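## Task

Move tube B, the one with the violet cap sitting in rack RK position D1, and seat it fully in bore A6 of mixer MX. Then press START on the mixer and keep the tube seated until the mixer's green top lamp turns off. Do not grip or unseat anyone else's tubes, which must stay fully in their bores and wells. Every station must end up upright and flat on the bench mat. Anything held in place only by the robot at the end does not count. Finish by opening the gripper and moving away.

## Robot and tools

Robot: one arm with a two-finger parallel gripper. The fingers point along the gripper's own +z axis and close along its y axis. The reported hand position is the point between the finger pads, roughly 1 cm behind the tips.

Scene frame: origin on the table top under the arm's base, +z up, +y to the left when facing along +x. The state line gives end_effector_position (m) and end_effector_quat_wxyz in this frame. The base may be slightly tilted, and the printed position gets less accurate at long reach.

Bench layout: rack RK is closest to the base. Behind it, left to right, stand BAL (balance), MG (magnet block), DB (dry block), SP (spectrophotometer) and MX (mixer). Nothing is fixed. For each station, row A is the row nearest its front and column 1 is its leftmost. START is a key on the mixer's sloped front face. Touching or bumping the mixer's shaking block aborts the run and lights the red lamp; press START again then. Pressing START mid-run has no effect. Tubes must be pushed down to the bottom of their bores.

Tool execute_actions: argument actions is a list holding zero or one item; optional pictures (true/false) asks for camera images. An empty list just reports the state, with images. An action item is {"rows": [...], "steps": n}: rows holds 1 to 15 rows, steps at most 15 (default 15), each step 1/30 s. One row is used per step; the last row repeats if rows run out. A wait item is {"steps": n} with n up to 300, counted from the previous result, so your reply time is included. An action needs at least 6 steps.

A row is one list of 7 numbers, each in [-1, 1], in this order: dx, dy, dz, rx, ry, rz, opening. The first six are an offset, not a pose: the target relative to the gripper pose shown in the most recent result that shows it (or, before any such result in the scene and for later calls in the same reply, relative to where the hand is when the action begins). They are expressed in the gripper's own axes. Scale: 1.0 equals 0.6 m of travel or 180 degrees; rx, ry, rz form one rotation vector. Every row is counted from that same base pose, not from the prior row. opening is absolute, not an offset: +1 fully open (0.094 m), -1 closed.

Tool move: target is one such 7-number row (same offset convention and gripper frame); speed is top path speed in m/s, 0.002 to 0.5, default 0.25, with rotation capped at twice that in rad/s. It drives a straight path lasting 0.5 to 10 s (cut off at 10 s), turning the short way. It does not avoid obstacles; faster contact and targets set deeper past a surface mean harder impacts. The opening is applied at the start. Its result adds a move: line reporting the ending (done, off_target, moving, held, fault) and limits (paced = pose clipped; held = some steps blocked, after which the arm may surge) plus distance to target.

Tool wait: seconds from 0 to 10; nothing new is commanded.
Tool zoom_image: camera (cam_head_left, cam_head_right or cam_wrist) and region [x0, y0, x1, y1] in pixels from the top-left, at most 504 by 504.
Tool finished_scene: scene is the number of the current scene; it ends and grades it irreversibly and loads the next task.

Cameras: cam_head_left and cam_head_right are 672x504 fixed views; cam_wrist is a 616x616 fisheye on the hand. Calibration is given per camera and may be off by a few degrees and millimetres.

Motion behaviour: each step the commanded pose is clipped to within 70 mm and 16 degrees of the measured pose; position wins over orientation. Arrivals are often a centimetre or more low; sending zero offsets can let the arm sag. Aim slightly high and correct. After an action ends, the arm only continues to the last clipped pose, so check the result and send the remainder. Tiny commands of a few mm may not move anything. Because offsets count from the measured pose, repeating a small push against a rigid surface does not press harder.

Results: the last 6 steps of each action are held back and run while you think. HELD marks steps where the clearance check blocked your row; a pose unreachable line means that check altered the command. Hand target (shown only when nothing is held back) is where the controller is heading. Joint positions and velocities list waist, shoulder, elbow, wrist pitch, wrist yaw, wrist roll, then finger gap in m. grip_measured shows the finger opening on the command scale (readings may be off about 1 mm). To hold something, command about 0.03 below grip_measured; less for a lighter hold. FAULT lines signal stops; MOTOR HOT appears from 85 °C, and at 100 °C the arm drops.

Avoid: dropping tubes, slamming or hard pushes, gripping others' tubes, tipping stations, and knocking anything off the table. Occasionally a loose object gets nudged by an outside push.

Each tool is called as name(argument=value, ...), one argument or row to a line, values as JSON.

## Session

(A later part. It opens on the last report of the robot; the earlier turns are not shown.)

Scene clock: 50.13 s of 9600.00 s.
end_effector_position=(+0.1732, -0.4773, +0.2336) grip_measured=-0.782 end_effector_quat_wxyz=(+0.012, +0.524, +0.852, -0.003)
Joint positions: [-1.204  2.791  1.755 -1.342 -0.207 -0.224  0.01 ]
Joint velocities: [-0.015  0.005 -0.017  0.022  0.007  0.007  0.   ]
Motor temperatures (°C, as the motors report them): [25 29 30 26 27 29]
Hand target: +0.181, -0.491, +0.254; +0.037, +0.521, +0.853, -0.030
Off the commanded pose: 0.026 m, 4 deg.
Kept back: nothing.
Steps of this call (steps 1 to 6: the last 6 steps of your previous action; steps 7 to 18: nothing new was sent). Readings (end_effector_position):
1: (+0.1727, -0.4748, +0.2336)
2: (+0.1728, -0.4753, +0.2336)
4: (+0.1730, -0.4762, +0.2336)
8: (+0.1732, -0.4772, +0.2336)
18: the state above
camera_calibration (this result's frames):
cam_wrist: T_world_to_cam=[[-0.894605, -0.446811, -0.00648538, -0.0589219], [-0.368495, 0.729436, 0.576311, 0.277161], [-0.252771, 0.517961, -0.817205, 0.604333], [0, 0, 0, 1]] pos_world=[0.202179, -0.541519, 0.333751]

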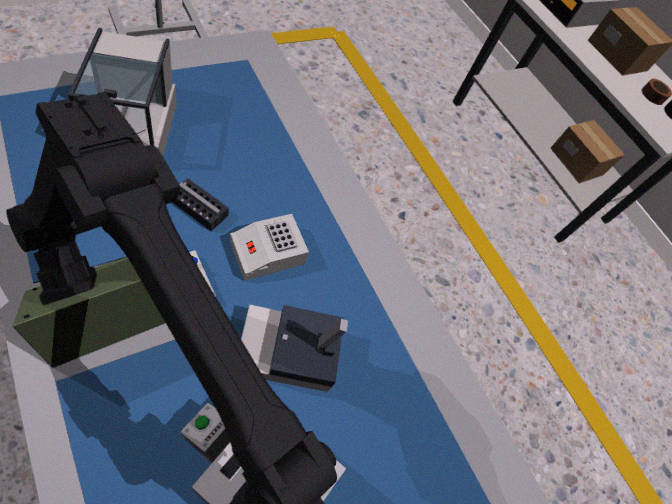

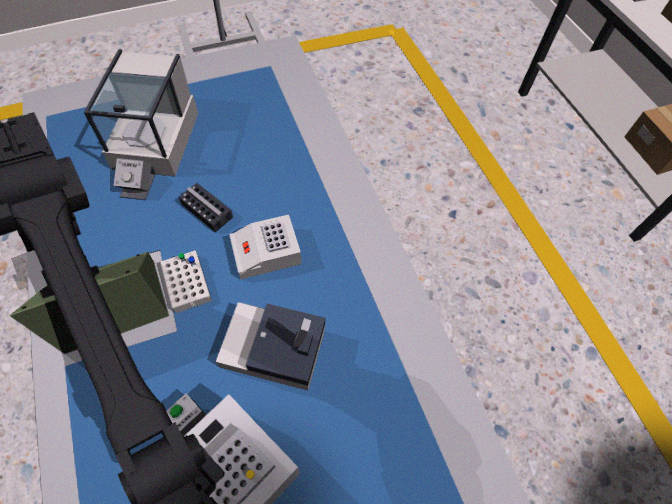

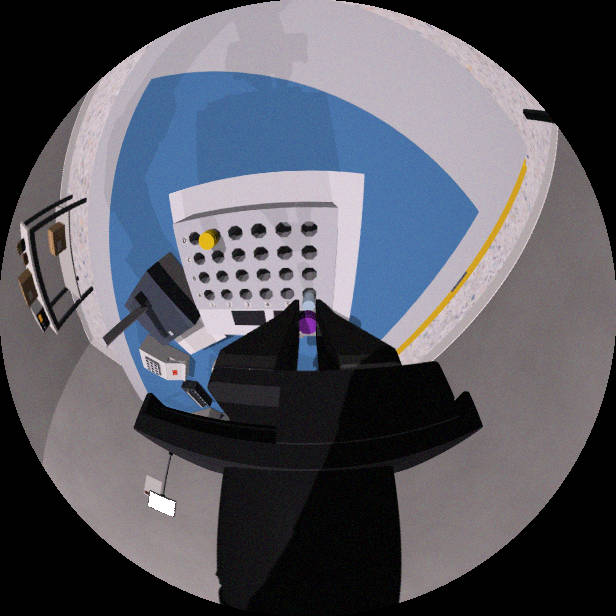

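execute_actions(
  actions=[
    {"rows": [[-0.024,0.0,-0.025,0.004,-0.016,0,-0.8],[-0.021,0.0,-0.016,0.003,-0.013,0,-0.8],[-0.018,-0.001,-0.008,0.003,-0.010,0,-0.8],[-0.017,-0.001,-0.002,0.002,-0.008,0,-0.8],[-0.017,-0.002,0.003,0.002,-0.0065,0,-0.8],[-0.017,-0.002,0.006,0.0015,-0.0055,0,-0.8],[-0.017,-0.002,0.008,0.0013,-0.005,0,-0.8],[-0.017,-0.003,0.010,0.0012,-0.0043,0,-0.8],[-0.017,-0.003,0.0115,0.001,-0.0038,0,-0.8],[-0.017,-0.003,0.013,0.0009,-0.0033,0,-0.8],[-0.017,-0.003,0.0145,0.0008,-0.0028,0,-0.8],[-0.017,-0.003,0.016,0.0007,-0.0023,0,-0.8],[-0.017,-0.003,0.0175,0.0005,-0.0019,0,-0.8],[-0.017,-0.003,0.0175,0.0005,-0.0019,0,-0.8],[-0.017,-0.003,0.0175,0.0005,-0.0019,0,-0.8]], "steps": 15},
  ],
)

wait(
  seconds=0.4,
)

zoom_image(
  camera="cam_wrist",
  region=[250, 230, 370, 350],
)

Scene clock: 51.60 s of 9600.00 s.
end_effector_position=(+0.1732, -0.4773, +0.2332) grip_measured=-0.782 end_effector_quat_wxyz=(+0.012, +0.524, +0.852, -0.003)
Joint positions: [-1.204  2.792  1.755 -1.342 -0.207 -0.224  0.01 ]
Joint velocities: [-0.005  0.005 -0.002 -0.017  0.007  0.007 -0.   ]
Motor temperatures (°C, as the motors report them): [25 29 30 26 27 29]
Steps of this call (steps 1 to 35: nothing new was sent; steps 36 to 44: the first 9 steps of this action). Readings (end_effector_position):
36: (+0.1732, -0.4773, +0.2336)
37: (+0.1732, -0.4773, +0.2336)
39: (+0.1732, -0.4773, +0.2336)
43: (+0.1732, -0.4773, +0.2334)
44: the state above

Scene clock: 52.20 s of 9600.00 s.
end_effector_position=(+0.1726, -0.4775, +0.2268) grip_measured=-0.782 end_effector_quat_wxyz=(+0.009, +0.525, +0.851, +0.002)
Joint positions: [-1.204  2.803  1.755 -1.342 -0.211 -0.224  0.01 ]
Joint velocities: [-0.015 -0.005  0.002  0.002  0.022  0.007  0.001]
Motor temperatures (°C, as the motors report them): [25 29 30 26 27 29]
Hand target: +0.176, -0.487, +0.223; +0.014, +0.524, +0.852, -0.005
Off the commanded pose: 0.011 m, 1 deg.
Kept back: nothing.
Steps of this call (steps 1 to 6: the last 6 steps of your previous action; steps 7 to 18: nothing new was sent). Readings (end_effector_position):
1: (+0.1732, -0.4774, +0.2330)
2: (+0.1732, -0.4774, +0.2325)
4: (+0.1730, -0.4774, +0.2312)
8: (+0.1727, -0.4775, +0.2279)
18: the state above
camera_calibration (this result's frames):
cam_wrist: T_world_to_cam=[[-0.895761, -0.444353, -0.0127725, -0.0568362], [-0.36715, 0.723319, 0.584817, 0.275862], [-0.250627, 0.528546, -0.811065, 0.601987], [0, 0, 0, 1]] pos_world=[0.201245, -0.54297, 0.326196]

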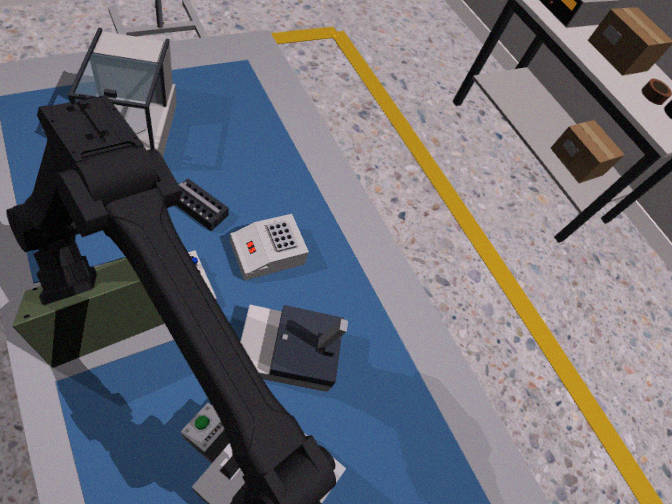

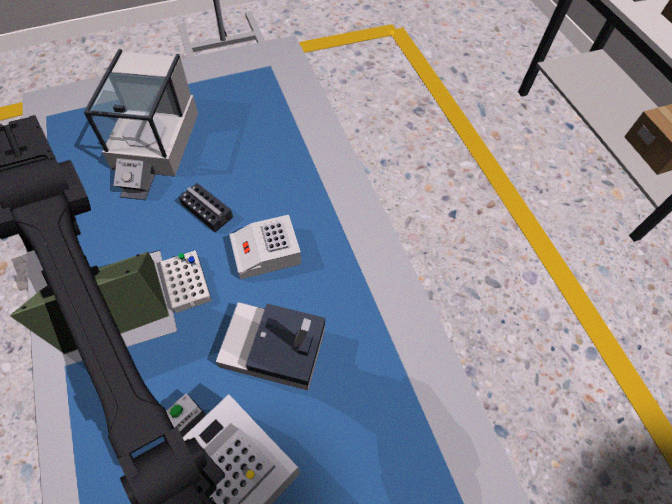

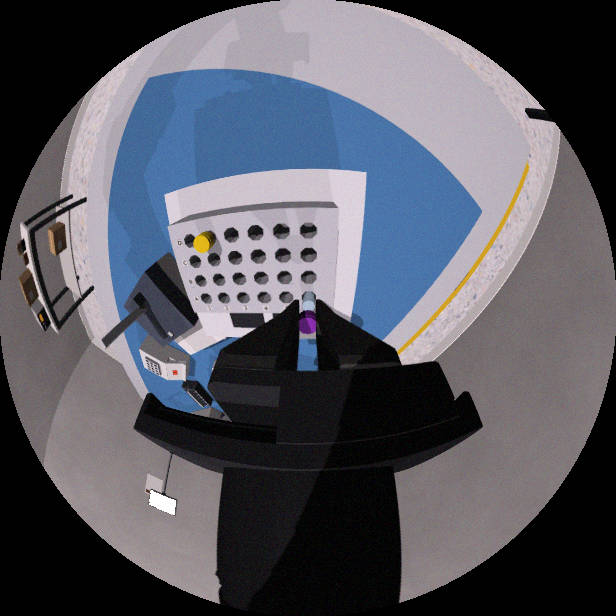

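Region (250, 230, 370, 350) of cam_wrist's 616x616 image, scaled by 4.200, with more detail than that image has.

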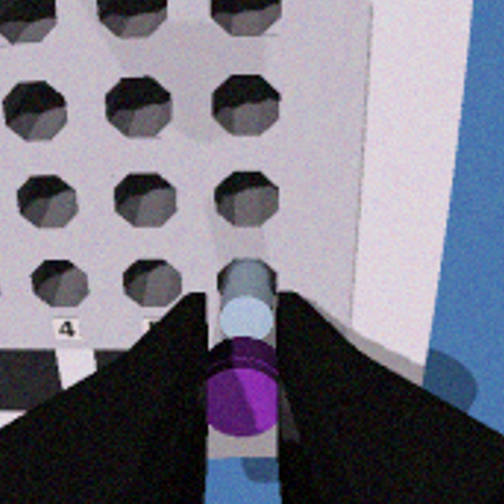

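execute_actions(
  actions=[
    {"rows": [[-0.014,-0.002,0.009,0,-0.003,0,-0.8],[-0.012,-0.002,0.011,0,-0.002,0,-0.8],[-0.010,-0.002,0.013,0,-0.001,0,-0.8],[-0.009,-0.002,0.015,0,0,0,-0.8],[-0.009,-0.002,0.017,0,0,0,-0.8],[-0.0085,-0.002,0.019,0,0,0,-0.8],[-0.0085,-0.002,0.021,0,0,0,-0.8],[-0.008,-0.002,0.023,0,0,0,-0.8],[-0.008,-0.002,0.025,0,0,0,-0.8],[-0.0075,-0.002,0.027,0,0,0,-0.8],[-0.0075,-0.002,0.029,0,0,0,-0.8],[-0.007,-0.002,0.031,0,0,0,-0.8],[-0.007,-0.002,0.033,0,0,0,-0.8],[-0.0065,-0.002,0.035,0,0,0,-0.8],[-0.0065,-0.002,0.035,0,0,0,-0.8]], "steps": 15},
  ],
)

wait(
  seconds=0.4,
)

zoom_image(
  camera="cam_wrist",
  region=[250, 230, 370, 350],
)

Scene clock: 52.93 s of 9600.00 s.
end_effector_position=(+0.1719, -0.4757, +0.2242) grip_measured=-0.782 end_effector_quat_wxyz=(+0.007, +0.526, +0.851, +0.005)
Joint positions: [-1.204  2.804  1.749 -1.342 -0.212 -0.224  0.01 ]
Joint velocities: [ 0.015  0.005 -0.076  0.037 -0.007  0.022  0.001]
Motor temperatures (°C, as the motors report them): [25 29 30 26 27 29]
Steps of this call (steps 1 to 13: nothing new was sent; steps 14 to 22: the first 9 steps of this action). Readings (end_effector_position):
14: (+0.1727, -0.4775, +0.2268)
15: (+0.1728, -0.4774, +0.2268)
17: (+0.1728, -0.4774, +0.2268)
21: (+0.1722, -0.4763, +0.2252)
22: the state above

Scene clock: 53.53 s of 9600.00 s.
end_effector_position=(+0.1711, -0.4750, +0.2137) grip_measured=-0.782 end_effector_quat_wxyz=(+0.008, +0.526, +0.851, +0.008)
Joint positions: [-1.203  2.811  1.732 -1.321 -0.218 -0.224  0.01 ]
Joint velocities: [-0.005 -0.005 -0.012  0.027 -0.081 -0.037 -0.001]
Motor temperatures (°C, as the motors report them): [25 29 30 26 27 29]
Hand target: +0.174, -0.481, +0.206; +0.009, +0.525, +0.851, +0.002
Off the commanded pose: 0.011 m, 1 deg.
Kept back: nothing.
Steps of this call (steps 1 to 6: the last 6 steps of your previous action; steps 7 to 18: nothing new was sent). Readings (end_effector_position):
1: (+0.1716, -0.4753, +0.2230)
2: (+0.1715, -0.4753, +0.2217)
4: (+0.1713, -0.4754, +0.2189)
8: (+0.1712, -0.4750, +0.2146)
18: the state above
camera_calibration (this result's frames):
cam_wrist: T_world_to_cam=[[-0.896225, -0.443071, -0.0216315, -0.0546285], [-0.368723, 0.716952, 0.591628, 0.277045], [-0.246625, 0.538208, -0.805921, 0.592445], [0, 0, 0, 1]] pos_world=[0.199305, -0.541691, 0.312375]

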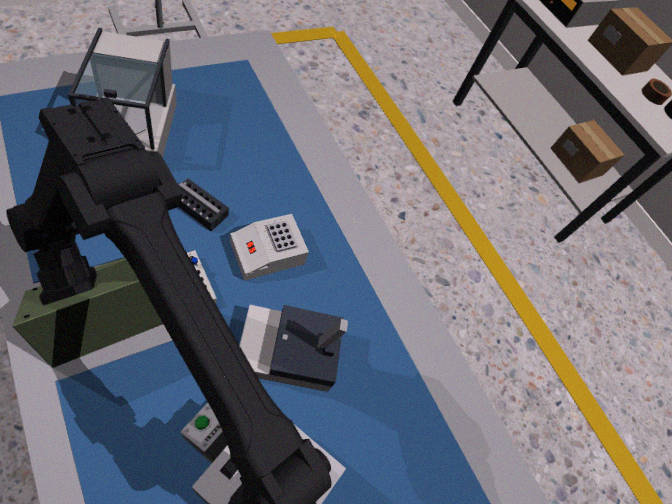

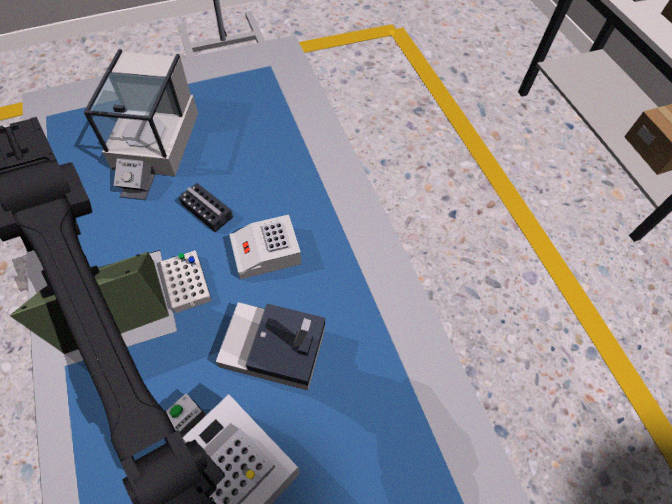

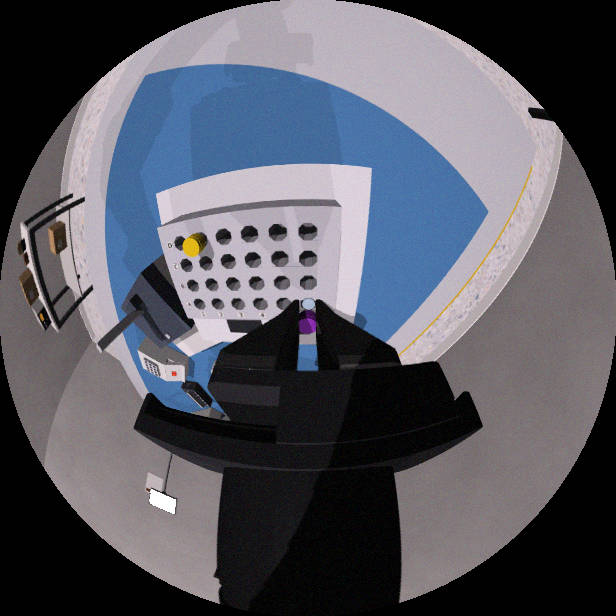

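Region (250, 230, 370, 350) of cam_wrist's 616x616 image, scaled by 4.200, with more detail than that image has.

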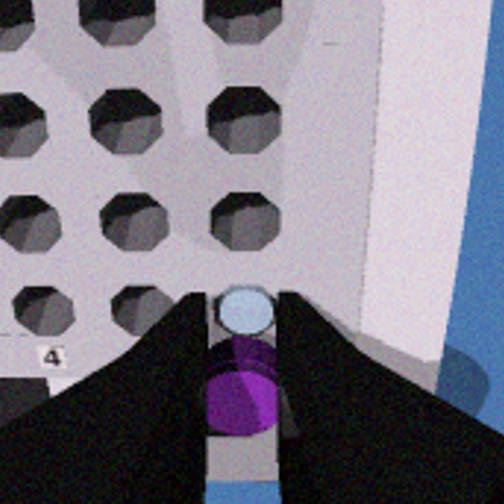

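execute_actions(
  actions=[
    {"rows": [[-0.011,0,0.014,0.002,-0.0025,0,-0.8],[-0.011,0,0.0155,0.002,-0.0025,0,-0.8],[-0.011,0,0.017,0.002,-0.0025,0,-0.8],[-0.011,0,0.0185,0.002,-0.0025,0,-0.8],[-0.011,0,0.020,0.002,-0.0025,0,-0.8],[-0.011,0,0.0215,0.002,-0.0025,0,-0.8],[-0.011,0,0.023,0.002,-0.0025,0,-0.8],[-0.011,0,0.0245,0.002,-0.0025,0,-0.8],[-0.011,0,0.026,0.002,-0.0025,0,-0.8],[-0.011,0,0.0275,0.002,-0.0025,0,-0.8],[-0.011,0,0.029,0.002,-0.0025,0,-0.8],[-0.011,0,0.0305,0.002,-0.0025,0,-0.8],[-0.011,0,0.032,0.002,-0.0025,0,-0.8],[-0.011,0,0.032,0.002,-0.0025,0,-0.8],[-0.011,0,0.032,0.002,-0.0025,0,-0.8]], "steps": 15},
  ],
)

wait(
  seconds=0.4,
)

zoom_image(
  camera="cam_wrist",
  region=[250, 230, 370, 350],
)

Scene clock: 54.30 s of 9600.00 s.
end_effector_position=(+0.1712, -0.4749, +0.2101) grip_measured=-0.782 end_effector_quat_wxyz=(+0.009, +0.525, +0.851, +0.008)
Joint positions: [-1.202  2.811  1.723 -1.308 -0.221 -0.224  0.01 ]
Joint velocities: [ 0.005 -0.005 -0.046  0.056  0.007 -0.037  0.   ]
Motor temperatures (°C, as the motors report them): [25 29 30 26 27 29]
Steps of this call (steps 1 to 14: nothing new was sent; steps 15 to 23: the first 9 steps of this action). Readings (end_effector_position):
15: (+0.1712, -0.4750, +0.2137)
16: (+0.1712, -0.4751, +0.2137)
18: (+0.1712, -0.4750, +0.2131)
22: (+0.1711, -0.4750, +0.2106)
23: the state above

Scene clock: 54.90 s of 9600.00 s.
end_effector_position=(+0.1714, -0.4749, +0.2032) grip_measured=-0.782 end_effector_quat_wxyz=(+0.008, +0.525, +0.851, +0.008)
Joint positions: [-1.199  2.817  1.714 -1.295 -0.222 -0.223  0.01 ]
Joint velocities: [-0.015 -0.005 -0.002 -0.002  0.022 -0.037  0.001]
Motor temperatures (°C, as the motors report them): [25 29 30 26 27 29]
Hand target: +0.175, -0.481, +0.195; +0.010, +0.525, +0.851, +0.003
Off the commanded pose: 0.011 m, 1 deg.
Kept back: nothing.
Steps of this call (steps 1 to 6: the last 6 steps of your previous action; steps 7 to 18: nothing new was sent). Readings (end_effector_position):
1: (+0.1713, -0.4751, +0.2094)
2: (+0.1713, -0.4750, +0.2086)
4: (+0.1713, -0.4749, +0.2069)
8: (+0.1713, -0.4748, +0.2039)
18: the state above
camera_calibration (this result's frames):
cam_wrist: T_world_to_cam=[[-0.895168, -0.445161, -0.0225099, -0.0555128], [-0.371148, 0.716468, 0.590697, 0.283644], [-0.246828, 0.537127, -0.806579, 0.583656], [0, 0, 0, 1]] pos_world=[0.199643, -0.541431, 0.301968]

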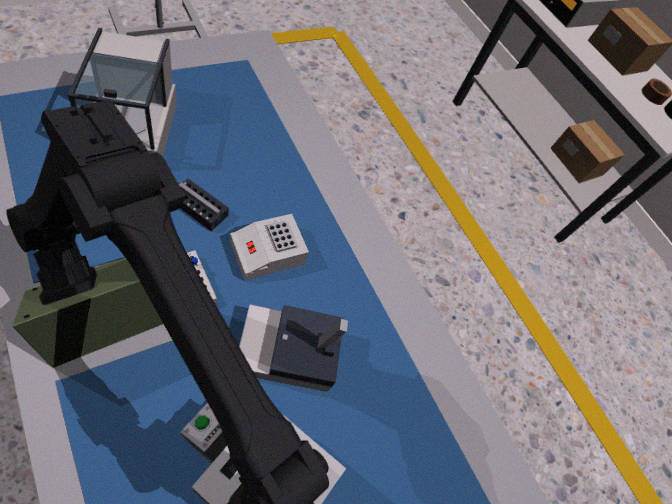

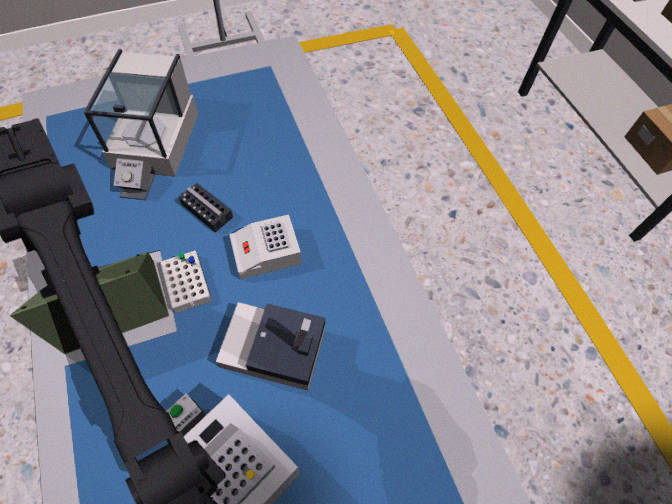

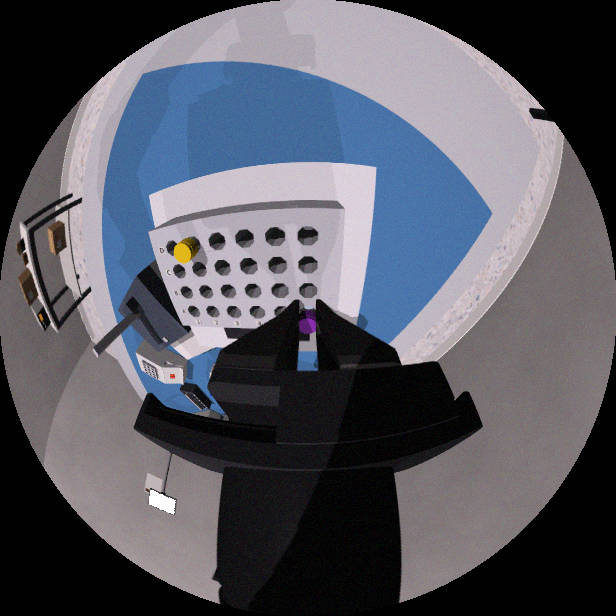

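Region (250, 230, 370, 350) of cam_wrist's 616x616 image, scaled by 4.200, with more detail than that image has.

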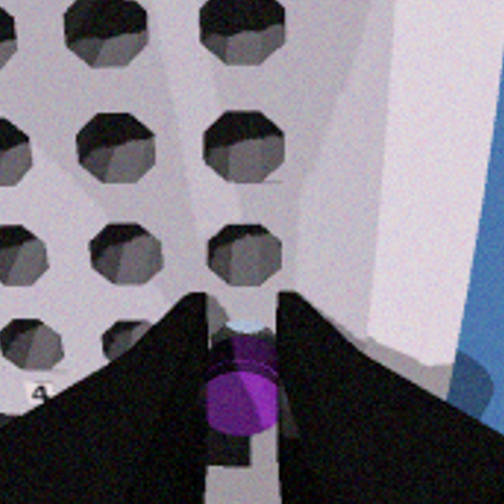

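execute_actions(
  actions=[
    {"rows": [[-0.011,0,0.015,0.002,-0.0025,0,-0.8],[-0.011,0,0.016,0.002,-0.0025,0,-0.8],[-0.011,0,0.017,0.002,-0.0025,0,-0.8],[-0.011,0,0.018,0.002,-0.0025,0,-0.8],[-0.011,0,0.019,0.002,-0.0025,0,-0.8],[-0.011,0,0.020,0.002,-0.0025,0,-0.8],[-0.011,0,0.021,0.002,-0.0025,0,-0.8],[-0.011,0,0.022,0.002,-0.0025,0,-0.8],[-0.011,0,0.023,0.002,-0.0025,0,-0.8],[-0.011,0,0.024,0.002,-0.0025,0,-0.8],[-0.011,0,0.025,0.002,-0.0025,0,-0.8],[-0.011,0,0.026,0.002,-0.0025,0,-0.8]], "steps": 12},
  ],
)

wait(
  seconds=0.3,
)

zoom_image(
  camera="cam_wrist",
  region=[150, 210, 370, 370],
)

Scene clock: 55.50 s of 9600.00 s.
end_effector_position=(+0.1714, -0.4749, +0.2021) grip_measured=-0.782 end_effector_quat_wxyz=(+0.009, +0.525, +0.851, +0.008)
Joint positions: [-1.199  2.817  1.711 -1.291 -0.224 -0.223  0.01 ]
Joint velocities: [ 0.005 -0.005 -0.022  0.037 -0.037 -0.037 -0.001]
Motor temperatures (°C, as the motors report them): [25 29 30 26 27 29]
Steps of this call (steps 1 to 12: nothing new was sent; steps 13 to 18: the first 6 steps of this action). Readings (end_effector_position):
13: (+0.1714, -0.4749, +0.2032)
14: (+0.1714, -0.4749, +0.2032)
16: (+0.1714, -0.4748, +0.2026)
18: the state above

Scene clock: 56.00 s of 9600.00 s.
end_effector_position=(+0.1714, -0.4749, +0.2015) grip_measured=-0.782 end_effector_quat_wxyz=(+0.009, +0.524, +0.851, +0.008)
Joint positions: [-1.199  2.817  1.71  -1.289 -0.224 -0.223  0.01 ]
Joint velocities: [-0.015  0.005 -0.012 -0.022  0.066 -0.022 -0.001]
Motor temperatures (°C, as the motors report them): [25 29 30 26 27 29]
Hand target: +0.175, -0.480, +0.188; +0.010, +0.525, +0.851, +0.004
Off the commanded pose: 0.015 m, 1 deg.
Kept back: nothing.
Steps of this call (steps 1 to 6: the last 6 steps of your previous action; steps 7 to 15: nothing new was sent). Readings (end_effector_position):
1: (+0.1714, -0.4749, +0.2019)
2: (+0.1713, -0.4748, +0.2018)
4: (+0.1714, -0.4748, +0.2017)
8: (+0.1714, -0.4749, +0.2015)
15: the state above
camera_calibration (this result's frames):
cam_wrist: T_world_to_cam=[[-0.894954, -0.445533, -0.0235942, -0.0556089], [-0.372559, 0.71718, 0.588942, 0.28552], [-0.245472, 0.535866, -0.807831, 0.581735], [0, 0, 0, 1]] pos_world=[0.199405, -0.541277, 0.300477]

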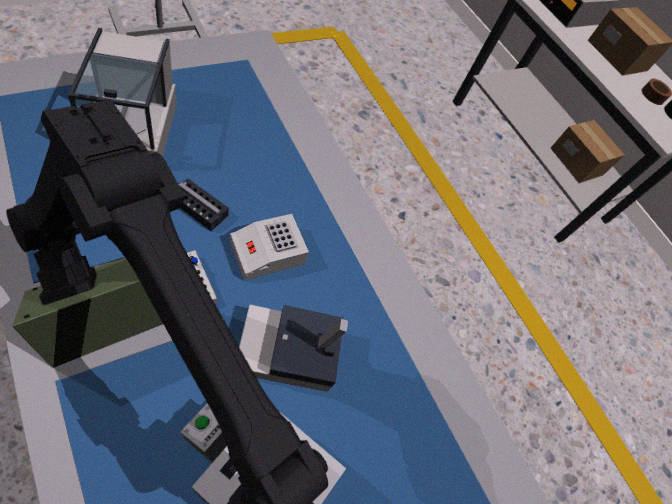

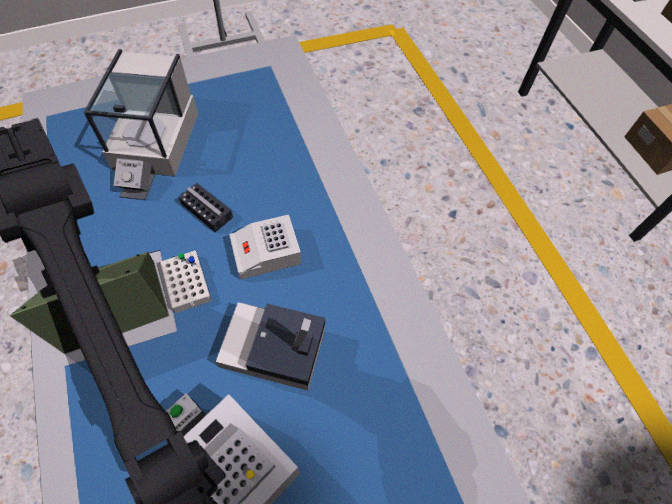

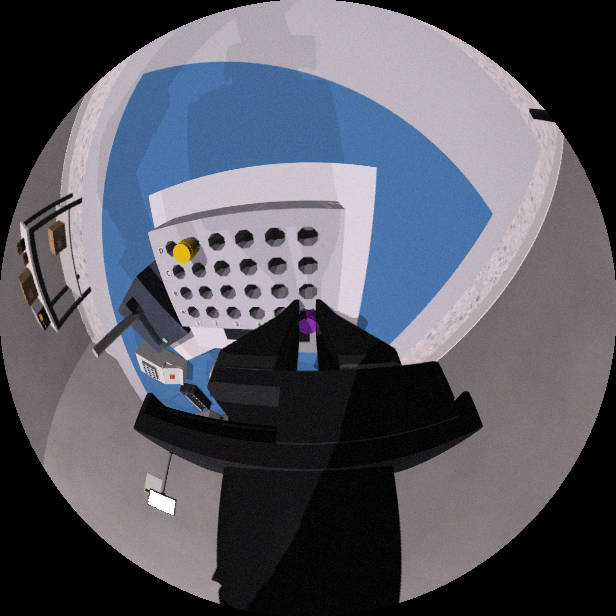

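Region (150, 210, 370, 370) of cam_wrist's 616x616 image, scaled by 2.291, with more detail than that image has; it fills the top 367 rows of this view, and the rest is white.

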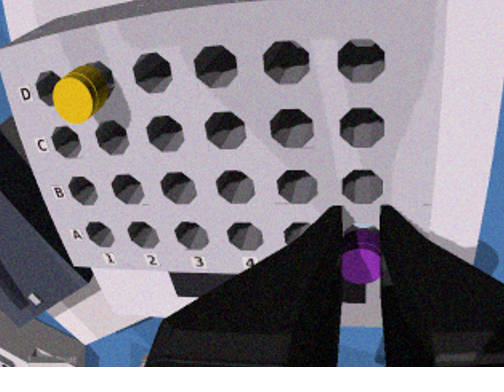

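execute_actions(
  actions=[
    {"rows": [[-0.011,0,0.018,0.002,-0.0025,0,-0.8],[-0.011,0,0.018,0.002,-0.0025,0,-0.8],[-0.011,0,0.018,0.002,-0.0025,0,-0.5]], "steps": 15},
  ],
)

wait(
  seconds=0.2,
)

zoom_image(
  camera="cam_wrist",
  region=[250, 250, 370, 370],
)

Scene clock: 56.53 s of 9600.00 s.
end_effector_position=(+0.1716, -0.4762, +0.2005) grip_measured=-0.502 end_effector_quat_wxyz=(+0.011, +0.524, +0.852, +0.007)
Joint positions: [-1.199  2.818  1.709 -1.282 -0.225 -0.223  0.023]
Joint velocities: [ 0.015  0.005 -0.022  0.017 -0.037 -0.022  0.   ]
Motor temperatures (°C, as the motors report them): [25 29 30 26 27 29]
Steps of this call (steps 1 to 7: nothing new was sent; steps 8 to 16: the first 9 steps of this action). Readings (end_effector_position):
8: (+0.1714, -0.4749, +0.2015)
9: (+0.1714, -0.4749, +0.2015)
11: (+0.1716, -0.4757, +0.2013)
15: (+0.1716, -0.4762, +0.2005)
16: the state above

Scene clock: 56.93 s of 9600.00 s.
end_effector_position=(+0.1716, -0.4762, +0.2005) grip_measured=-0.502 end_effector_quat_wxyz=(+0.011, +0.524, +0.852, +0.007)
Joint positions: [-1.199  2.818  1.709 -1.282 -0.225 -0.223  0.023]
Joint velocities: [-0.005 -0.005  0.002  0.007 -0.051 -0.007 -0.001]
Motor temperatures (°C, as the motors report them): [25 29 30 26 27 29]
Hand target: +0.174, -0.480, +0.191; +0.011, +0.524, +0.851, +0.004
Off the commanded pose: 0.011 m, 0 deg.
Kept back: nothing.
Steps of this call (steps 1 to 6: the last 6 steps of your previous action; steps 7 to 12: nothing new was sent). Readings (end_effector_position):
1: (+0.1716, -0.4762, +0.2005)
2: (+0.1716, -0.4762, +0.2005)
4: (+0.1716, -0.4762, +0.2005)
8: (+0.1716, -0.4762, +0.2005)
12: the state above
camera_calibration (this result's frames):
cam_wrist: T_world_to_cam=[[-0.894471, -0.446519, -0.023282, -0.0566161], [-0.374387, 0.719474, 0.584971, 0.289367], [-0.24445, 0.531956, -0.81072, 0.580177], [0, 0, 0, 1]] pos_world=[0.199518, -0.542101, 0.299771]

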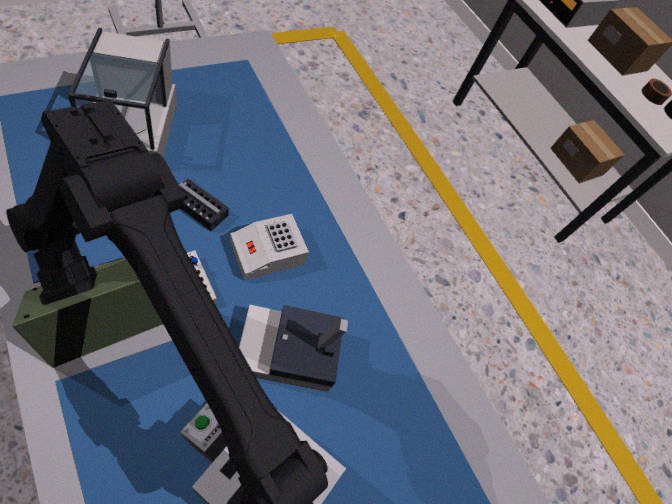

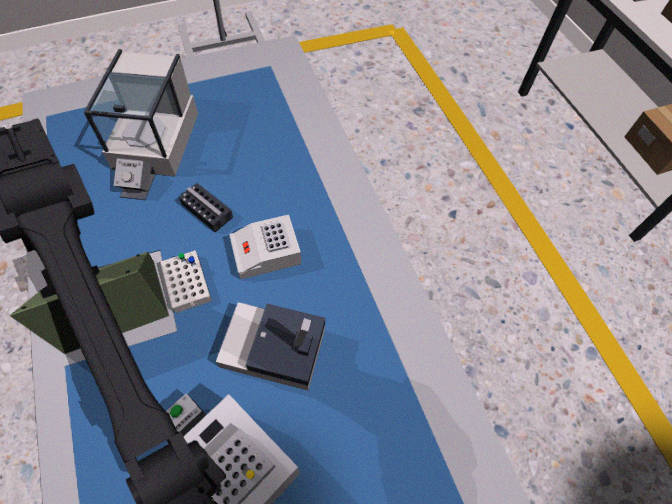

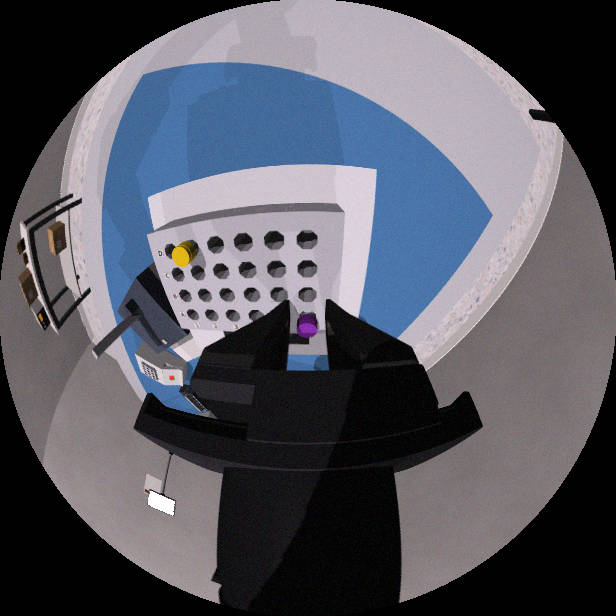

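Region (250, 250, 370, 370) of cam_wrist's 616x616 image, scaled by 4.200, with more detail than that image has.

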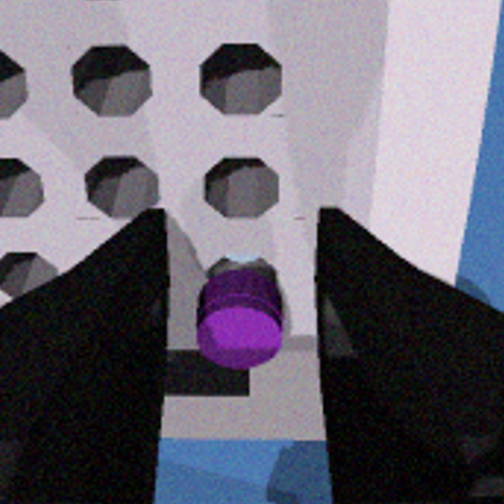

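execute_actions(
  actions=[
    {"rows": [[-0.008,0.001,-0.005,0.001,-0.004,0,-0.5],[-0.01,0.002,-0.016,0.002,-0.008,0,-0.5],[-0.01,0.003,-0.022,0.0025,-0.010,0,-0.5],[-0.01,0.004,-0.027,0.003,-0.0115,0,-0.5],[-0.01,0.005,-0.032,0.0035,-0.013,0,-0.5],[-0.01,0.006,-0.037,0.004,-0.015,0,-0.5],[-0.01,0.007,-0.042,0.0045,-0.0165,0,-0.5],[-0.01,0.008,-0.047,0.005,-0.018,0,-0.5],[-0.01,0.009,-0.052,0.0055,-0.020,0,-0.5],[-0.01,0.010,-0.057,0.006,-0.0215,0,-0.5],[-0.01,0.011,-0.062,0.0065,-0.023,0,-0.5],[-0.01,0.012,-0.068,0.007,-0.0255,0,-0.5],[-0.01,0.013,-0.074,0.0075,-0.0275,0,-0.5],[-0.01,0.014,-0.080,0.008,-0.0295,0,-0.5],[-0.01,0.015,-0.085,0.0085,-0.031,0,-0.5]], "steps": 15},
  ],
)

wait(
  seconds=0.3,
)

zoom_image(
  camera="cam_wrist",
  region=[150, 190, 370, 370],
)

Scene clock: 58.27 s of 9600.00 s.
end_effector_position=(+0.1716, -0.4761, +0.2016) grip_measured=-0.502 end_effector_quat_wxyz=(+0.012, +0.525, +0.851, +0.006)
Joint positions: [-1.199  2.816  1.708 -1.282 -0.223 -0.221  0.023]
Joint velocities: [ 0.005 -0.054 -0.032  0.007 -0.007  0.022 -0.   ]
Motor temperatures (°C, as the motors report them): [25 29 30 26 27 29]
Steps of this call (steps 1 to 31: nothing new was sent; steps 32 to 40: the first 9 steps of this action). Readings (end_effector_position):
32: (+0.1716, -0.4762, +0.2005)
33: (+0.1716, -0.4762, +0.2005)
35: (+0.1716, -0.4762, +0.2005)
39: (+0.1716, -0.4762, +0.2011)
40: the state above

Scene clock: 58.77 s of 9600.00 s.
end_effector_position=(+0.1770, -0.4719, +0.2361) grip_measured=-0.502 end_effector_quat_wxyz=(+0.030, +0.524, +0.851, -0.015)
Joint positions: [-1.199  2.749  1.697 -1.282 -0.22  -0.211  0.023]
Joint velocities: [-0.024 -0.005 -0.002 -0.007  0.081  0.007 -0.001]
Motor temperatures (°C, as the motors report them): [25 29 30 26 27 29]
Hand target: +0.181, -0.477, +0.252; +0.046, +0.524, +0.850, -0.030
Off the commanded pose: 0.017 m, 3 deg.
Kept back: nothing.
Steps of this call (steps 1 to 6: the last 6 steps of your previous action; steps 7 to 15: nothing new was sent). Readings (end_effector_position):
1: (+0.1715, -0.4757, +0.2024)
2: (+0.1715, -0.4751, +0.2037)
4: (+0.1720, -0.4739, +0.2080)
8: (+0.1743, -0.4725, +0.2221)
15: the state above
camera_calibration (this result's frames):
cam_wrist: T_world_to_cam=[[-0.894538, -0.446946, -0.00642135, -0.0531502], [-0.379292, 0.751373, 0.539979, 0.293995], [-0.236517, 0.485467, -0.841654, 0.592014], [0, 0, 0, 1]] pos_world=[0.203986, -0.532059, 0.339179]

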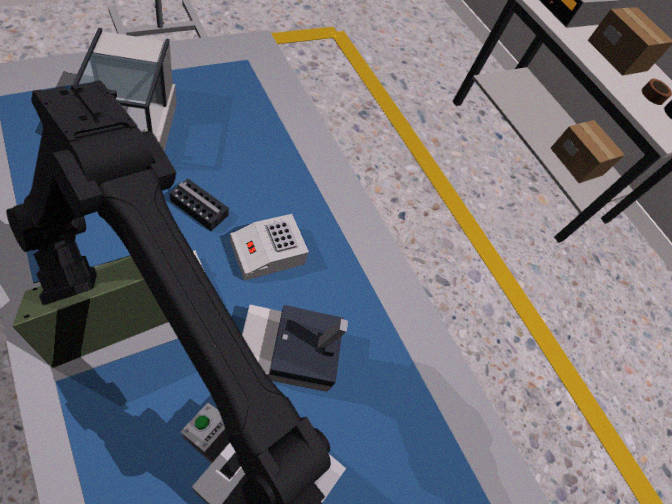

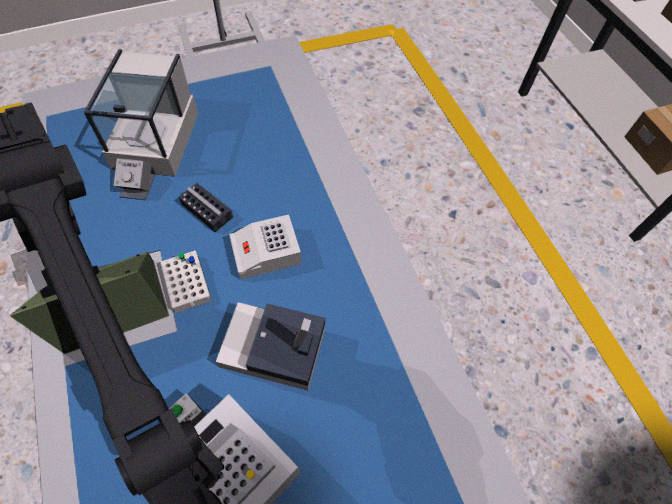

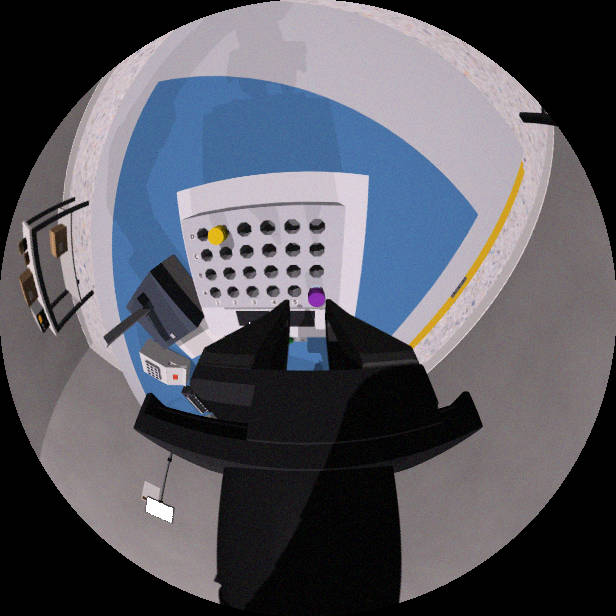

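Region (150, 190, 370, 370) of cam_wrist's 616x616 image, scaled by 2.291, with more detail than that image has; it fills the top 412 rows of this view, and the rest is white.

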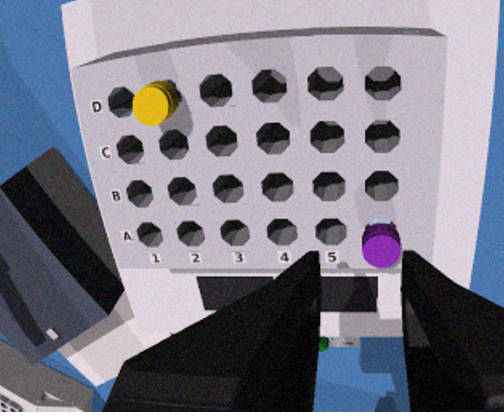

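move(
  target=[0.3483, 0.0625, -0.0297, 0, -0.0898, 0, -1],
  speed=0.2,
)

zoom_image(
  camera="cam_wrist",
  region=[200, 130, 420, 350],
)

Scene clock: 60.90 s of 9600.00 s.
end_effector_position=(+0.1175, -0.2585, +0.2358) grip_measured=-0.986 end_effector_quat_wxyz=(+0.132, +0.515, +0.843, -0.081)
Joint positions: [-1.236  2.049  0.831 -0.876 -0.242 -0.193  0.001]
Joint velocities: [-0.015 -0.005  0.007  0.002  0.037 -0.007 -0.002]
Motor temperatures (°C, as the motors report them): [25 29 30 26 27 29]
Hand target: +0.118, -0.267, +0.244; +0.149, +0.517, +0.838, -0.090
Off the commanded pose: 0.010 m, 2 deg.
Kept back: nothing.
move: done
camera_calibration (this result's frames):
cam_wrist: T_world_to_cam=[[-0.891323, -0.453368, -0.000815479, -0.0143922], [-0.429587, 0.843992, 0.321143, 0.192683], [-0.144908, 0.286593, -0.94703, 0.436811], [0, 0, 0, 1]] pos_world=[0.133243, -0.294335, 0.351782]

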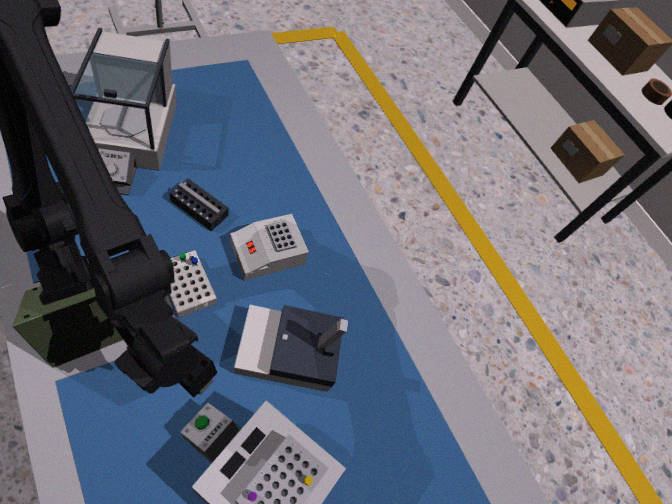

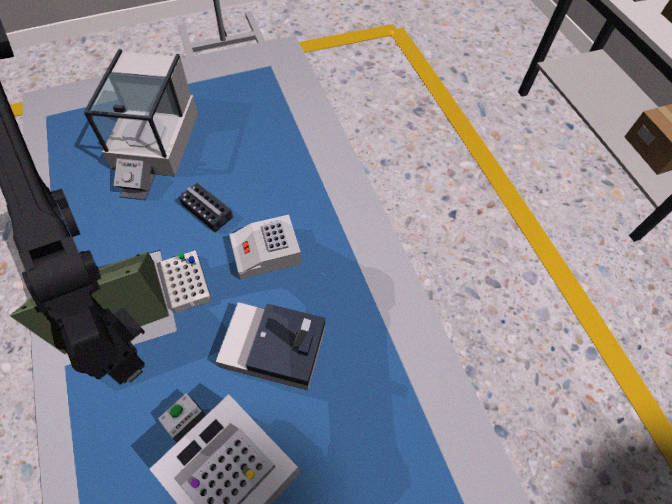

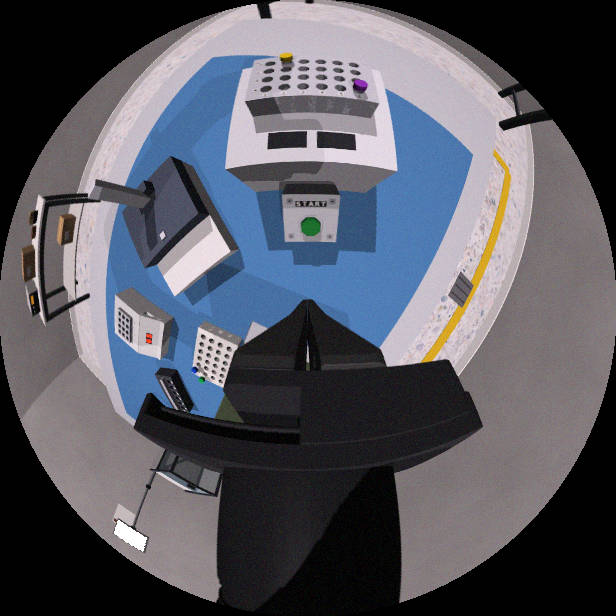

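Region (200, 130, 420, 350) of cam_wrist's 616x616 image, scaled by 2.291, with more detail than that image has.

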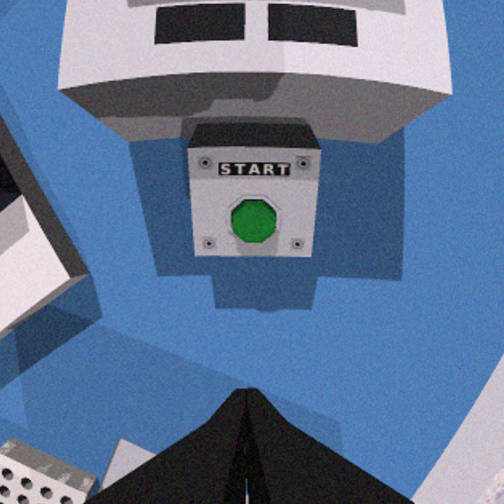

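move(
  target=[-0.036, -0.006, 0.185, 0, -0.01, 0, -1],
  speed=0.15,
)

zoom_image(
  camera="cam_wrist",
  region=[220, 170, 400, 350],
)

zoom_image(
  camera="cam_head_right",
  region=[100, 340, 260, 500],
)

Scene clock: 62.60 s of 9600.00 s.
end_effector_position=(+0.1358, -0.3014, +0.1330) grip_measured=-0.986 end_effector_quat_wxyz=(+0.136, +0.514, +0.843, -0.080)
Joint positions: [-1.155  2.329  0.79  -0.529 -0.287 -0.119  0.001]
Joint velocities: [-0.015  0.005  0.002  0.007 -0.022 -0.066 -0.001]
Motor temperatures (°C, as the motors report them): [25 29 30 26 27 29]
Hand target: +0.140, -0.308, +0.135; +0.145, +0.513, +0.842, -0.088
Off the commanded pose: 0.009 m, 1 deg.
Kept back: nothing.
move: done
camera_calibration (this result's frames):
cam_wrist: T_world_to_cam=[[-0.890325, -0.455292, -0.00552342, -0.0177545], [-0.433855, 0.844598, 0.313727, 0.271503], [-0.138172, 0.281715, -0.949497, 0.352319], [0, 0, 0, 1]] pos_world=[0.150666, -0.336648, 0.24925]

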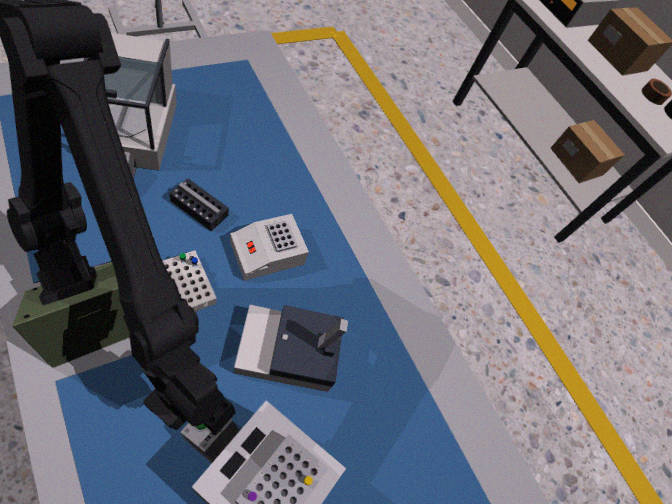

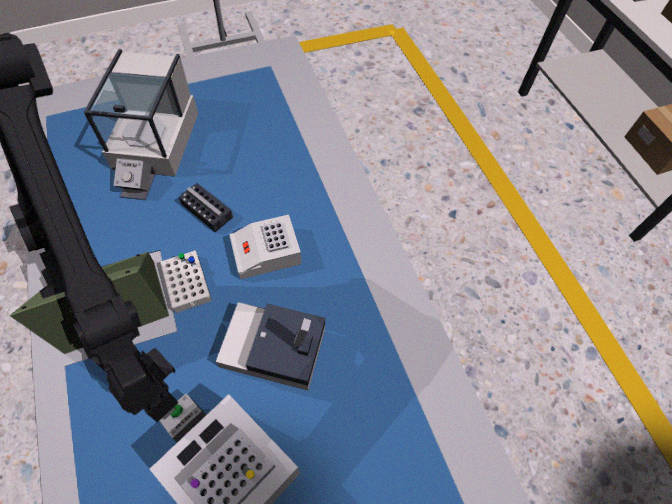

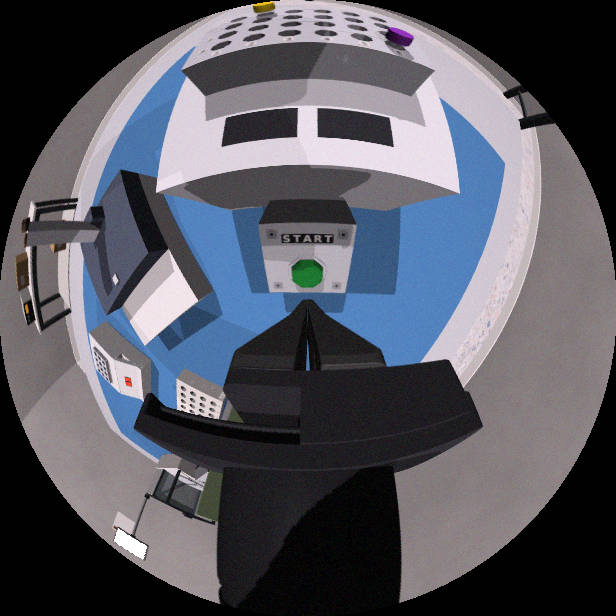

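Region (220, 170, 400, 350) of cam_wrist's 616x616 image, scaled by 2.800, with more detail than that image has.

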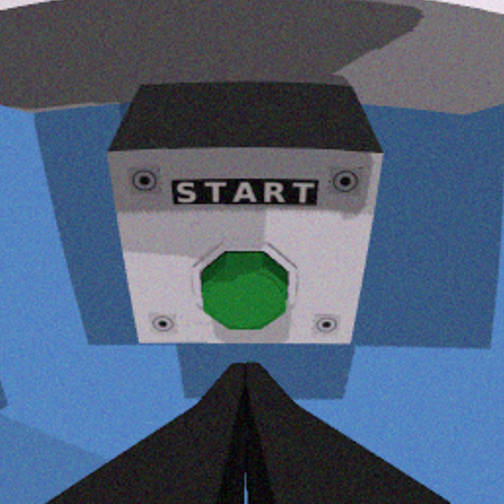

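Region (100, 340, 260, 500) of cam_head_right's 672x504 image, scaled by 3.150, with more detail than that image has.

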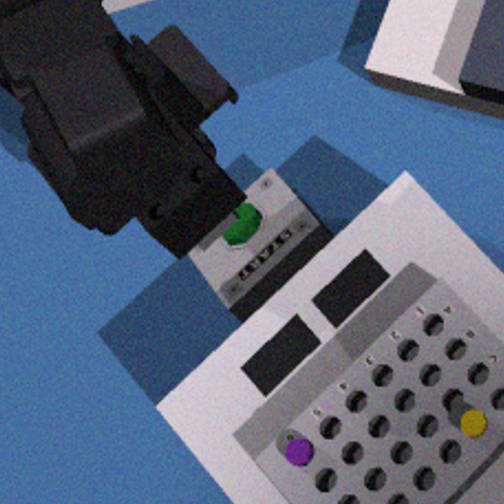

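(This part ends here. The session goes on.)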